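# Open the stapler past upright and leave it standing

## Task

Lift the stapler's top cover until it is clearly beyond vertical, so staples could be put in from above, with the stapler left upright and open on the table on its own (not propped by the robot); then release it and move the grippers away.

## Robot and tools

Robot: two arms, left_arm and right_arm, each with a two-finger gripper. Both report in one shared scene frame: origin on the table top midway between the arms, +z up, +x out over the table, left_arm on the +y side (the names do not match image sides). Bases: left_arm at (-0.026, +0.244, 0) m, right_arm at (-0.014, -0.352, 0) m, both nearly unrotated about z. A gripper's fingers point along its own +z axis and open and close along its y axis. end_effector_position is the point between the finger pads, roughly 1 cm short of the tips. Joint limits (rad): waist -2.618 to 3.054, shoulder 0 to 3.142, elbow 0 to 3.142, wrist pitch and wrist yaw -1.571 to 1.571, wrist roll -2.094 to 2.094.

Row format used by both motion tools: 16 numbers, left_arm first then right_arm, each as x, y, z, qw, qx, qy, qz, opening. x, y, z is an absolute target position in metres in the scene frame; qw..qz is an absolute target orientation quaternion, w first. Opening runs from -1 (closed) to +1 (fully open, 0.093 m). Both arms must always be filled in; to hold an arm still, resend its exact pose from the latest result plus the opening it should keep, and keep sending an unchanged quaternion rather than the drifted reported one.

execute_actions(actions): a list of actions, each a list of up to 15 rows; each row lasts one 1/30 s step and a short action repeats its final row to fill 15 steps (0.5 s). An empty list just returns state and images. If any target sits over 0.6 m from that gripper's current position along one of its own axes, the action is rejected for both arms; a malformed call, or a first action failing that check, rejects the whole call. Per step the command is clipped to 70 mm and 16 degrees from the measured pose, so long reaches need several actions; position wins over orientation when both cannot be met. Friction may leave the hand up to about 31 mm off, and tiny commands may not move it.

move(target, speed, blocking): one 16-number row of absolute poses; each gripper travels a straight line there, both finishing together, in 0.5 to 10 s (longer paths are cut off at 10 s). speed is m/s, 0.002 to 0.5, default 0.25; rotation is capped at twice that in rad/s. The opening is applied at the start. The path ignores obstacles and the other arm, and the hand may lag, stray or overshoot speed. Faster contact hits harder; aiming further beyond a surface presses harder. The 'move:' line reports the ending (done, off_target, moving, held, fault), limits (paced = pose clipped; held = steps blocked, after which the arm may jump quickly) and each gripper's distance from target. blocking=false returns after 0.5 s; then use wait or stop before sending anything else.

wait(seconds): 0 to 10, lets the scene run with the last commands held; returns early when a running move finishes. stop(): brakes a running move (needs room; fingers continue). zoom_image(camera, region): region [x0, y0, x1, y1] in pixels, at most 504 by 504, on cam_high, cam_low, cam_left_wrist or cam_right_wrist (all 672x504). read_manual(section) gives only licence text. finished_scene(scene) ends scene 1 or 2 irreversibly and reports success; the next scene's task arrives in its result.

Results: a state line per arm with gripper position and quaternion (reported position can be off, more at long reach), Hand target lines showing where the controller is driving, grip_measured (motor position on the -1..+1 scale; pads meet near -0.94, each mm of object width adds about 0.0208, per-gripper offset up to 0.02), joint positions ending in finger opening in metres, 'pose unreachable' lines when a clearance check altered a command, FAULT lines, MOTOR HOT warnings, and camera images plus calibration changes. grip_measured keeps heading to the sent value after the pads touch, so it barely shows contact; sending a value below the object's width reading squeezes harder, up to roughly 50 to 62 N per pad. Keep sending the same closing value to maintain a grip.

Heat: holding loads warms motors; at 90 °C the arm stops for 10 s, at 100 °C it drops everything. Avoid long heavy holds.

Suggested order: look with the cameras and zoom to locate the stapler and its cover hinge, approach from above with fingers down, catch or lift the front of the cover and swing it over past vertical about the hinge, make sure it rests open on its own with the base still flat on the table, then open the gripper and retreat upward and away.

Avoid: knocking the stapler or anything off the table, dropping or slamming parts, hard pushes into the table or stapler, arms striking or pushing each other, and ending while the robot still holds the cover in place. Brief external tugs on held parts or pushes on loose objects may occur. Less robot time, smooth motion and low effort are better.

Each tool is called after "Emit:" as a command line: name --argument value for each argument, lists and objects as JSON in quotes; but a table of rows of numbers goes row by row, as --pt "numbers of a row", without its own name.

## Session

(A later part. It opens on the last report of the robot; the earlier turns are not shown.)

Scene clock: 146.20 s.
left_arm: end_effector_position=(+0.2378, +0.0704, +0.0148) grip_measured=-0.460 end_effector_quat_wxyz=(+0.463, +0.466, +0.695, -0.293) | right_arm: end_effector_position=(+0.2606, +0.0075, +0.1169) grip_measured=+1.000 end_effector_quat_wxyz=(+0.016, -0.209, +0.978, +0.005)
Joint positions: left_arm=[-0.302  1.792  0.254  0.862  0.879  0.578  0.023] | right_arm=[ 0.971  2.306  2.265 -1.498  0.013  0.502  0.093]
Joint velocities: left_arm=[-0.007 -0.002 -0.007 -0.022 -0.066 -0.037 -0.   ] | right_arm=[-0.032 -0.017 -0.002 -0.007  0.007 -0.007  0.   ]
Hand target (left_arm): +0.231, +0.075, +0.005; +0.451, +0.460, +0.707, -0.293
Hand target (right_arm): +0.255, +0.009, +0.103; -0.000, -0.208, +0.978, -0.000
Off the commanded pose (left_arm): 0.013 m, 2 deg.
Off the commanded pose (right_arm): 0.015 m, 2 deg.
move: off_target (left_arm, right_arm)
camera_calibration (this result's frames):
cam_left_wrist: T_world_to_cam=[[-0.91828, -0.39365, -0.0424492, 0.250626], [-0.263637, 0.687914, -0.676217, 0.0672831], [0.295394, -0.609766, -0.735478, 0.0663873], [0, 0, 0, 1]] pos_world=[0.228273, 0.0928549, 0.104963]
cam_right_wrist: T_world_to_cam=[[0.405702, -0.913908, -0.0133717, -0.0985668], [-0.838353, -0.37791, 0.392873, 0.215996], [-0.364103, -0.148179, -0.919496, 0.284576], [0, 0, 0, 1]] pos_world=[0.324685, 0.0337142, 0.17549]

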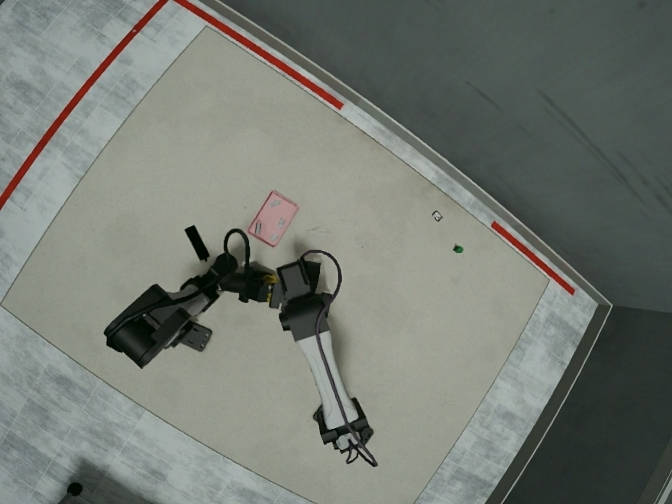

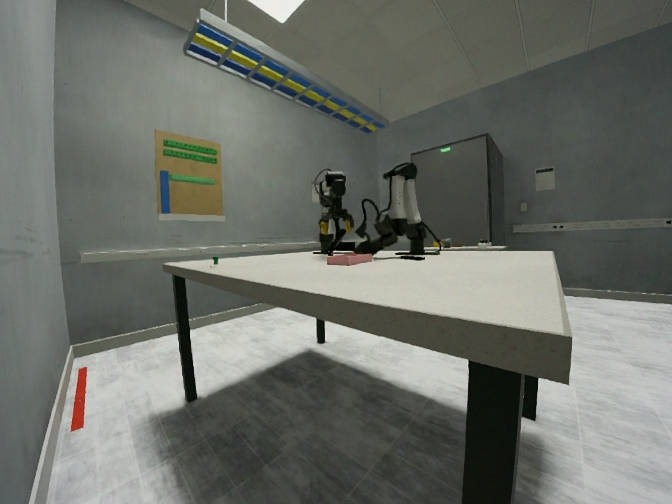

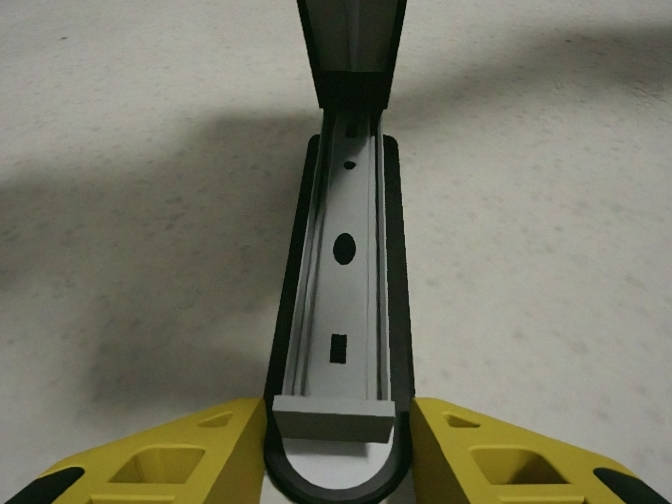

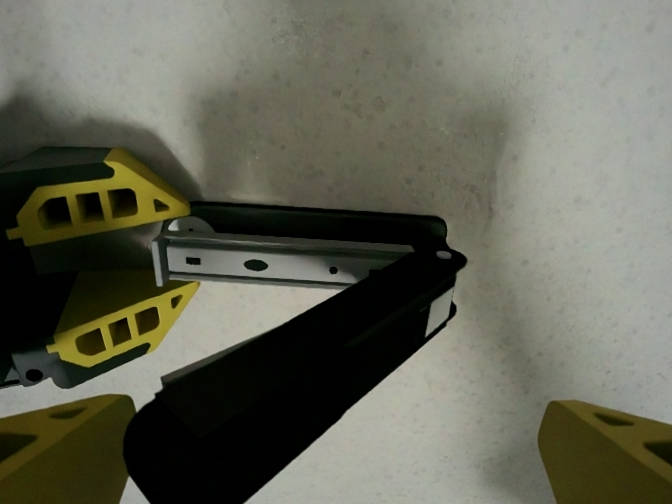

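Emit:
move --target '[0.231,0.075,0.005,0.451,0.46,0.707,-0.293,-0.5,0.253,0.012,0.086,0,-0.208,0.978,0,1]' --speed 0.04

Emit:
move --target '[0.231,0.075,0.005,0.451,0.46,0.707,-0.293,-0.5,0.312,-0.115,0.095,0,-0.208,0.978,0,1]' --speed 0.06

Scene clock: 151.50 s.
left_arm: end_effector_position=(+0.2378, +0.0704, +0.0148) grip_measured=-0.460 end_effector_quat_wxyz=(+0.463, +0.466, +0.695, -0.293) | right_arm: end_effector_position=(+0.2613, +0.0085, +0.0971) grip_measured=+1.000 end_effector_quat_wxyz=(+0.013, -0.206, +0.978, +0.003)
Joint positions: left_arm=[-0.302  1.792  0.254  0.862  0.879  0.578  0.023] | right_arm=[ 0.971  2.306  2.185 -1.427  0.012  0.508  0.093]
Joint velocities: left_arm=[-0.012  0.007 -0.007  0.007 -0.022 -0.022 -0.   ] | right_arm=[-0.022  0.007  0.002 -0.037 -0.037 -0.051  0.   ]
Hand target (left_arm): +0.231, +0.075, +0.005; +0.451, +0.460, +0.707, -0.293
Hand target (right_arm): +0.253, +0.011, +0.086; -0.000, -0.208, +0.978, -0.000
Off the commanded pose (left_arm): 0.013 m, 2 deg.
Off the commanded pose (right_arm): 0.014 m, 2 deg.
move: off_target (left_arm, right_arm)
camera_calibration (this result's frames):
cam_left_wrist: T_world_to_cam=[[-0.91828, -0.39365, -0.0424492, 0.250626], [-0.263637, 0.687914, -0.676217, 0.0672831], [0.295394, -0.609766, -0.735478, 0.0663873], [0, 0, 0, 1]] pos_world=[0.228273, 0.0928549, 0.104963]
cam_right_wrist: T_world_to_cam=[[0.400067, -0.916432, -0.009986, -0.097013], [-0.838562, -0.370426, 0.399497, 0.224094], [-0.369811, -0.151452, -0.91668, 0.268012], [0, 0, 0, 1]] pos_world=[0.325842, 0.0346952, 0.155187]

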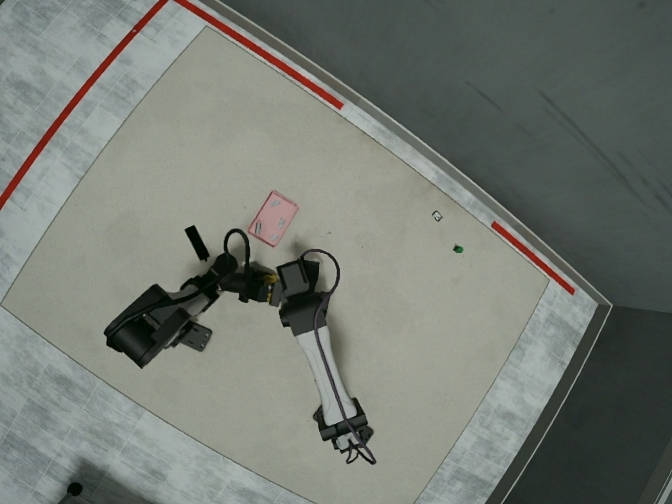

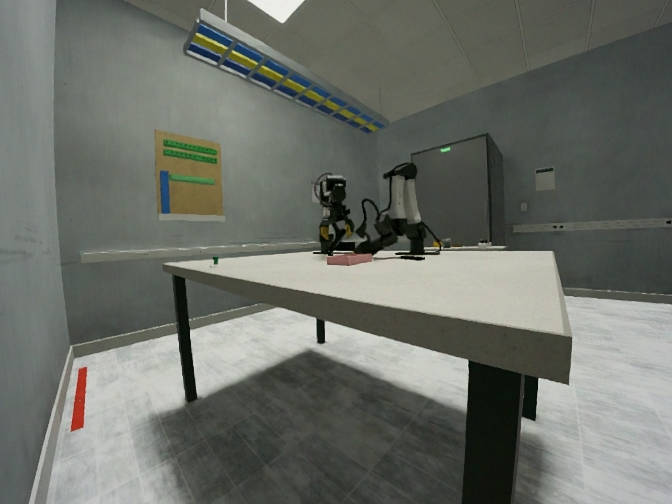

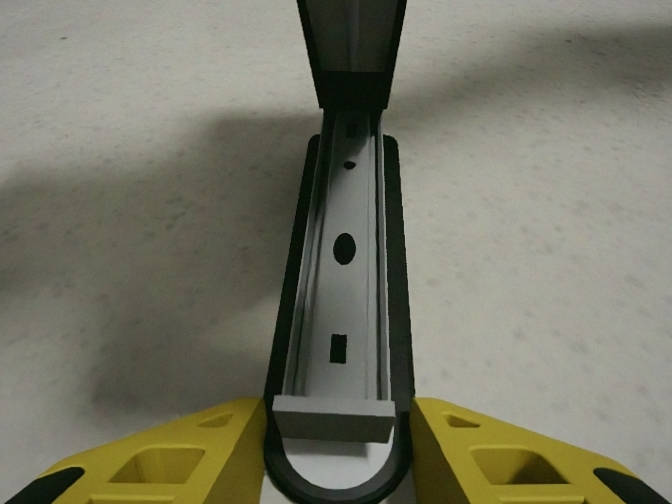

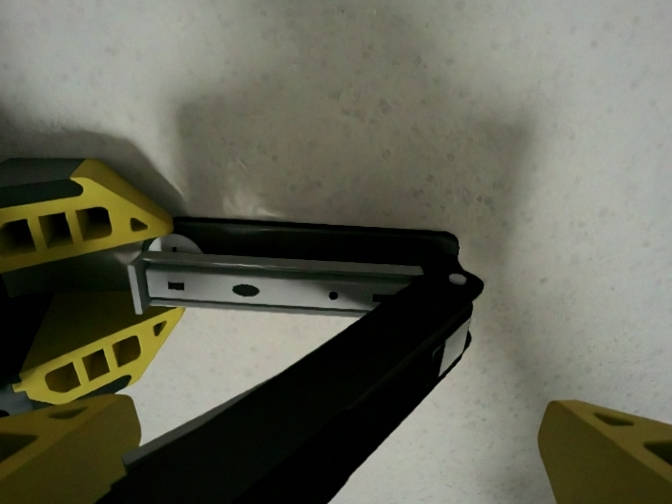

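Scene clock: 154.07 s.
left_arm: end_effector_position=(+0.2378, +0.0704, +0.0148) grip_measured=-0.460 end_effector_quat_wxyz=(+0.463, +0.466, +0.695, -0.293) | right_arm: end_effector_position=(+0.3141, -0.1088, +0.0968) grip_measured=+1.000 end_effector_quat_wxyz=(-0.001, -0.207, +0.978, +0.002)
Joint positions: left_arm=[-0.302  1.792  0.254  0.862  0.879  0.578  0.023] | right_arm=[ 0.684  2.111  1.868 -1.328 -0.004  0.22   0.093]
Joint velocities: left_arm=[-0.012 -0.002 -0.012 -0.022  0.051 -0.007 -0.   ] | right_arm=[-0.017  0.002 -0.002  0.037  0.066 -0.007  0.   ]
Hand target (left_arm): +0.231, +0.075, +0.005; +0.451, +0.460, +0.707, -0.293
Hand target (right_arm): +0.314, -0.115, +0.095; -0.002, -0.208, +0.978, -0.001
Off the commanded pose (left_arm): 0.013 m, 2 deg.
Off the commanded pose (right_arm): 0.007 m, 0 deg.
move: off_target (left_arm)
camera_calibration (this result's frames):
cam_left_wrist: T_world_to_cam=[[-0.918326, -0.393504, -0.0427986, 0.250632], [-0.263316, 0.688049, -0.676205, 0.067197], [0.295537, -0.609707, -0.73547, 0.0663492], [0, 0, 0, 1]] pos_world=[0.228248, 0.0928436, 0.104963]
cam_right_wrist: T_world_to_cam=[[0.400644, -0.916147, -0.0126085, -0.225483], [-0.827584, -0.367751, 0.424103, 0.219447], [-0.393178, -0.15948, -0.905526, 0.274913], [0, 0, 0, 1]] pos_world=[0.380039, -0.0820309, 0.153029]

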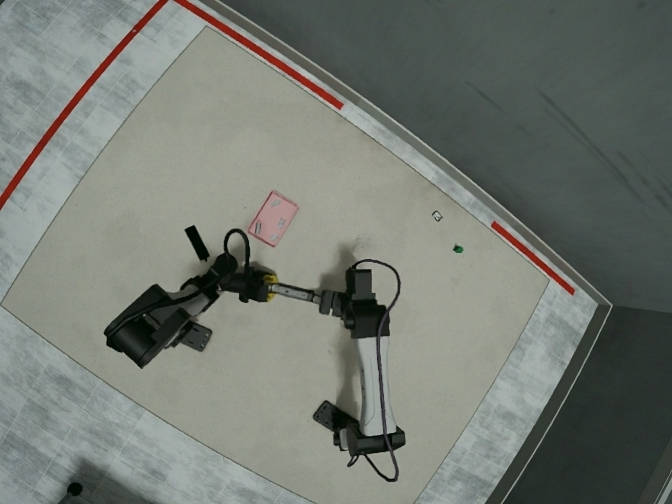

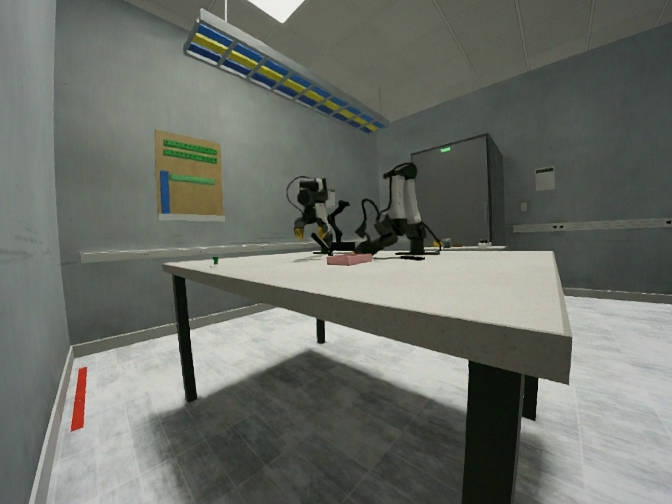

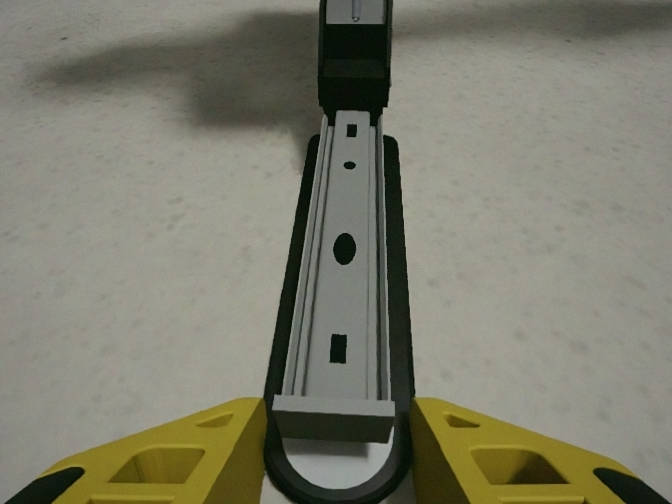

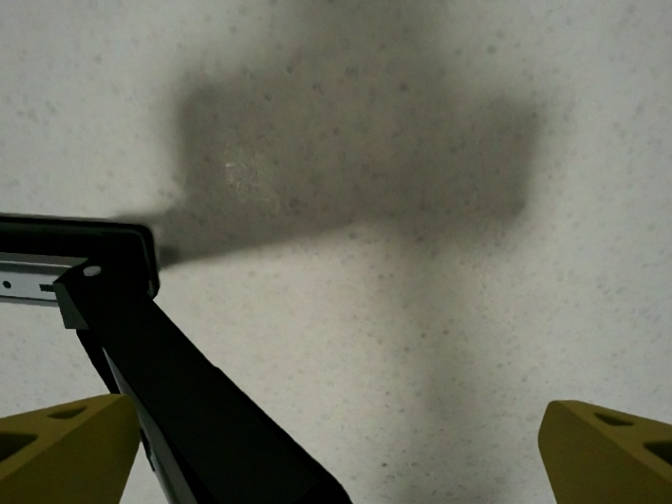

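Emit:
move --target '[0.235,0.072,0.012,0.451,0.46,0.707,-0.293,0.5,0.314,-0.11,0.19,0.05,-0.208,0.978,0,1]'

Emit:
move --target '[0.2,0.17,0.1,0.4,0.48,0.74,-0.26,0.5,0.3,-0.25,0.2,0.15,-0.208,0.97,0,1]'

Scene clock: 161.00 s.
left_arm: end_effector_position=(+0.2363, +0.0713, +0.0130) grip_measured=+0.499 end_effector_quat_wxyz=(+0.456, +0.463, +0.701, -0.294) | right_arm: end_effector_position=(+0.3181, -0.1129, +0.1893) grip_measured=+1.000 end_effector_quat_wxyz=(+0.058, -0.204, +0.977, +0.010)
Joint positions: left_arm=[-0.302  1.781  0.254  0.834  0.872  0.579  0.069] | right_arm=[ 0.684  2.055  2.149 -1.551  0.03   0.222  0.093]
Joint velocities: left_arm=[-0.002  0.007 -0.002 -0.081 -0.022  0.007  0.   ] | right_arm=[ 0.002  0.007  0.007 -0.022  0.037 -0.066  0.   ]
Hand target (left_arm): +0.235, +0.072, +0.012; +0.451, +0.460, +0.706, -0.293
Hand target (right_arm): +0.315, -0.110, +0.190; +0.058, -0.207, +0.977, +0.004
Off the commanded pose (left_arm): 0.002 m, 1 deg.
Off the commanded pose (right_arm): 0.005 m, 2 deg.
joint sent to its limit (right arm) — the command would take joint 4 (wrist pitch) past its lower limit, so that joint was sent only as far as its limit.
move: done
camera_calibration (this result's frames):
cam_left_wrist: T_world_to_cam=[[-0.91701, -0.397719, -0.0302187, 0.24943], [-0.277915, 0.691448, -0.666831, 0.0680671], [0.286106, -0.603092, -0.744596, 0.0679286], [0, 0, 0, 1]] pos_world=[0.228212, 0.0931055, 0.103506]
cam_right_wrist: T_world_to_cam=[[0.398117, -0.91732, -0.00524468, -0.230437], [-0.870431, -0.379559, 0.313505, 0.215308], [-0.289575, -0.120246, -0.949572, 0.339326], [0, 0, 0, 1]] pos_world=[0.377412, -0.0888599, 0.253506]

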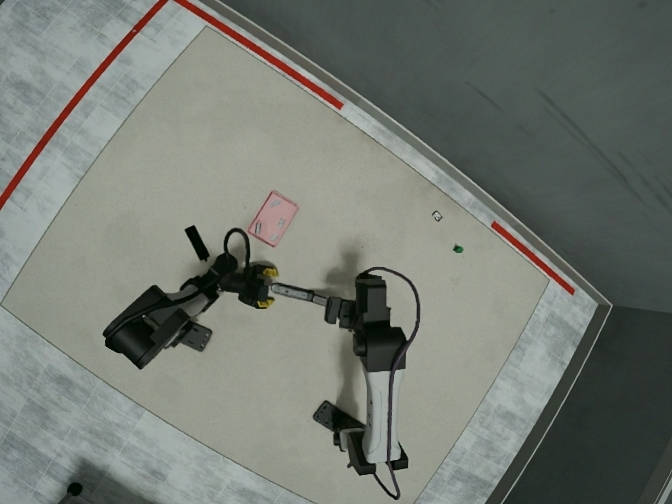

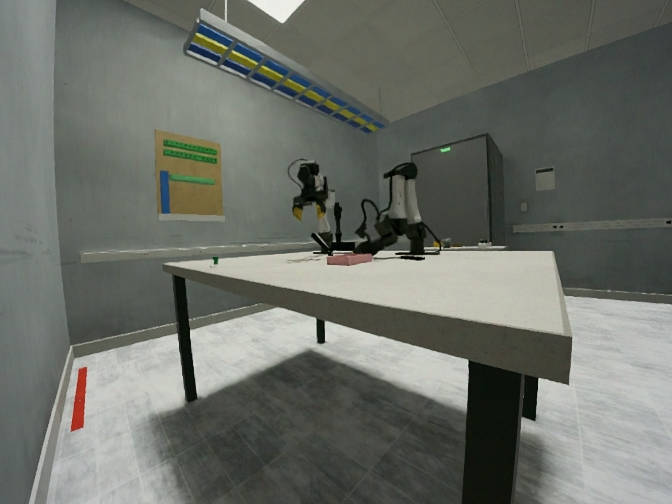

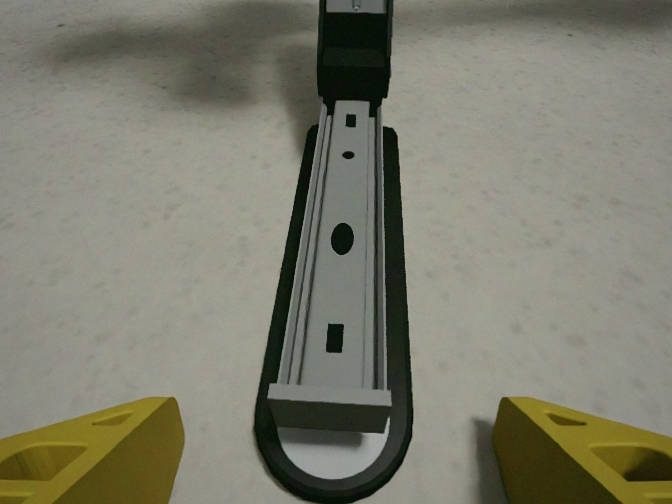

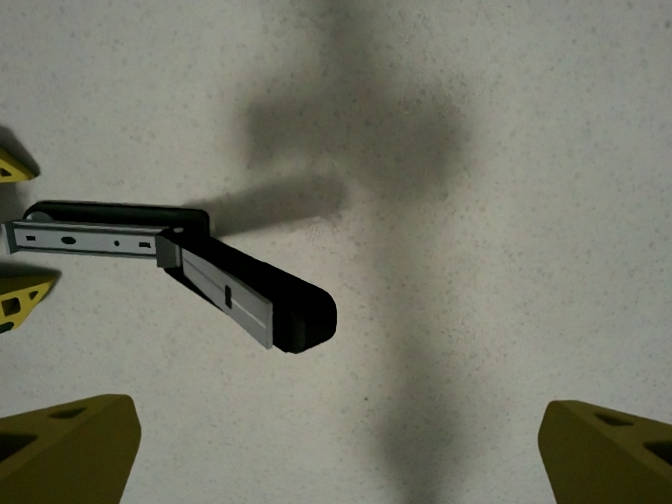

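Scene clock: 162.77 s.
left_arm: end_effector_position=(+0.1954, +0.1716, +0.0994) grip_measured=+0.499 end_effector_quat_wxyz=(+0.399, +0.475, +0.740, -0.259) | right_arm: end_effector_position=(+0.3051, -0.2493, +0.2054) grip_measured=+1.000 end_effector_quat_wxyz=(+0.152, -0.204, +0.967, -0.004)
Joint positions: left_arm=[ 0.189  1.22   0.587 -0.798  0.986  1.399  0.069] | right_arm=[ 0.382  1.562  1.559 -1.266  0.046 -0.089  0.093]
Joint velocities: left_arm=[ 0.007 -0.007  0.002 -0.037 -0.051 -0.007 -0.001] | right_arm=[-0.002 -0.007  0.007 -0.022 -0.022 -0.037  0.   ]
Hand target (left_arm): +0.198, +0.171, +0.101; +0.396, +0.481, +0.738, -0.261
Hand target (right_arm): +0.302, -0.251, +0.201; +0.148, -0.206, +0.967, -0.000
Off the commanded pose (left_arm): 0.005 m, 0 deg.
Off the commanded pose (right_arm): 0.007 m, 1 deg.
move: done; limits=paced
camera_calibration (this result's frames):
cam_left_wrist: T_world_to_cam=[[-0.911708, -0.410596, -0.0141188, 0.253962], [-0.337556, 0.768232, -0.543944, 0.0311708], [0.234188, -0.491153, -0.839003, 0.204799], [0, 0, 0, 1]] pos_world=[0.1941, 0.180917, 0.192368]
cam_right_wrist: T_world_to_cam=[[0.392827, -0.917632, 0.0603206, -0.362247], [-0.913587, -0.381915, 0.139642, 0.195405], [-0.105103, -0.109963, -0.988363, 0.288762], [0, 0, 0, 1]] pos_world=[0.35117, -0.226028, 0.279966]

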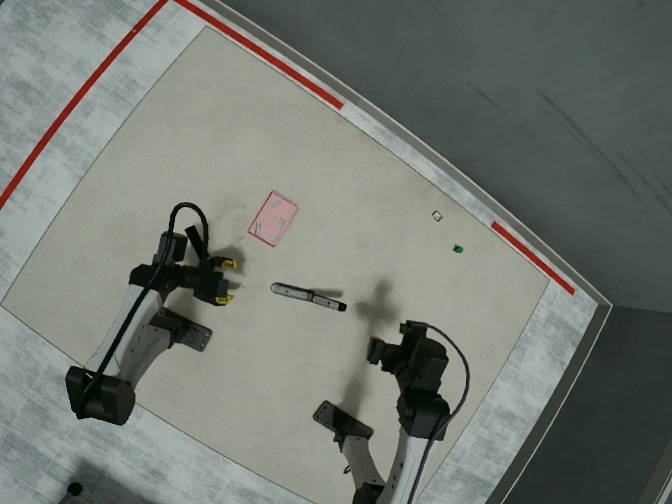

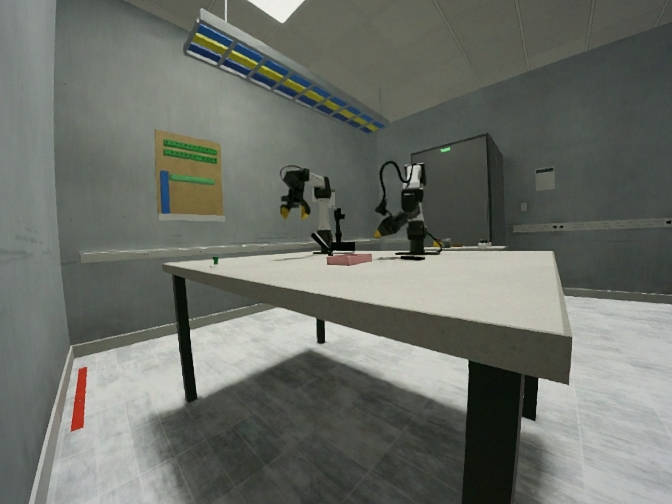

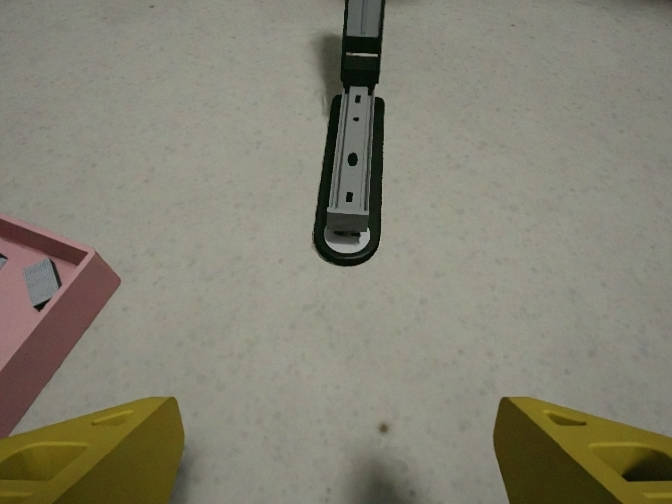

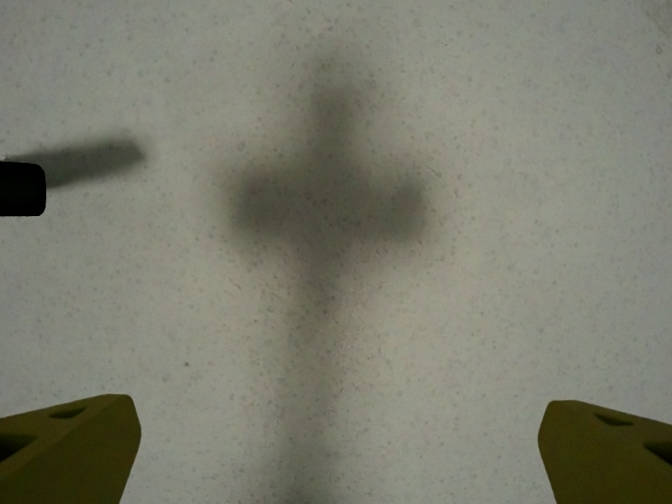

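Emit:
finished_scene --scene 1

The scene is finished: the task was done.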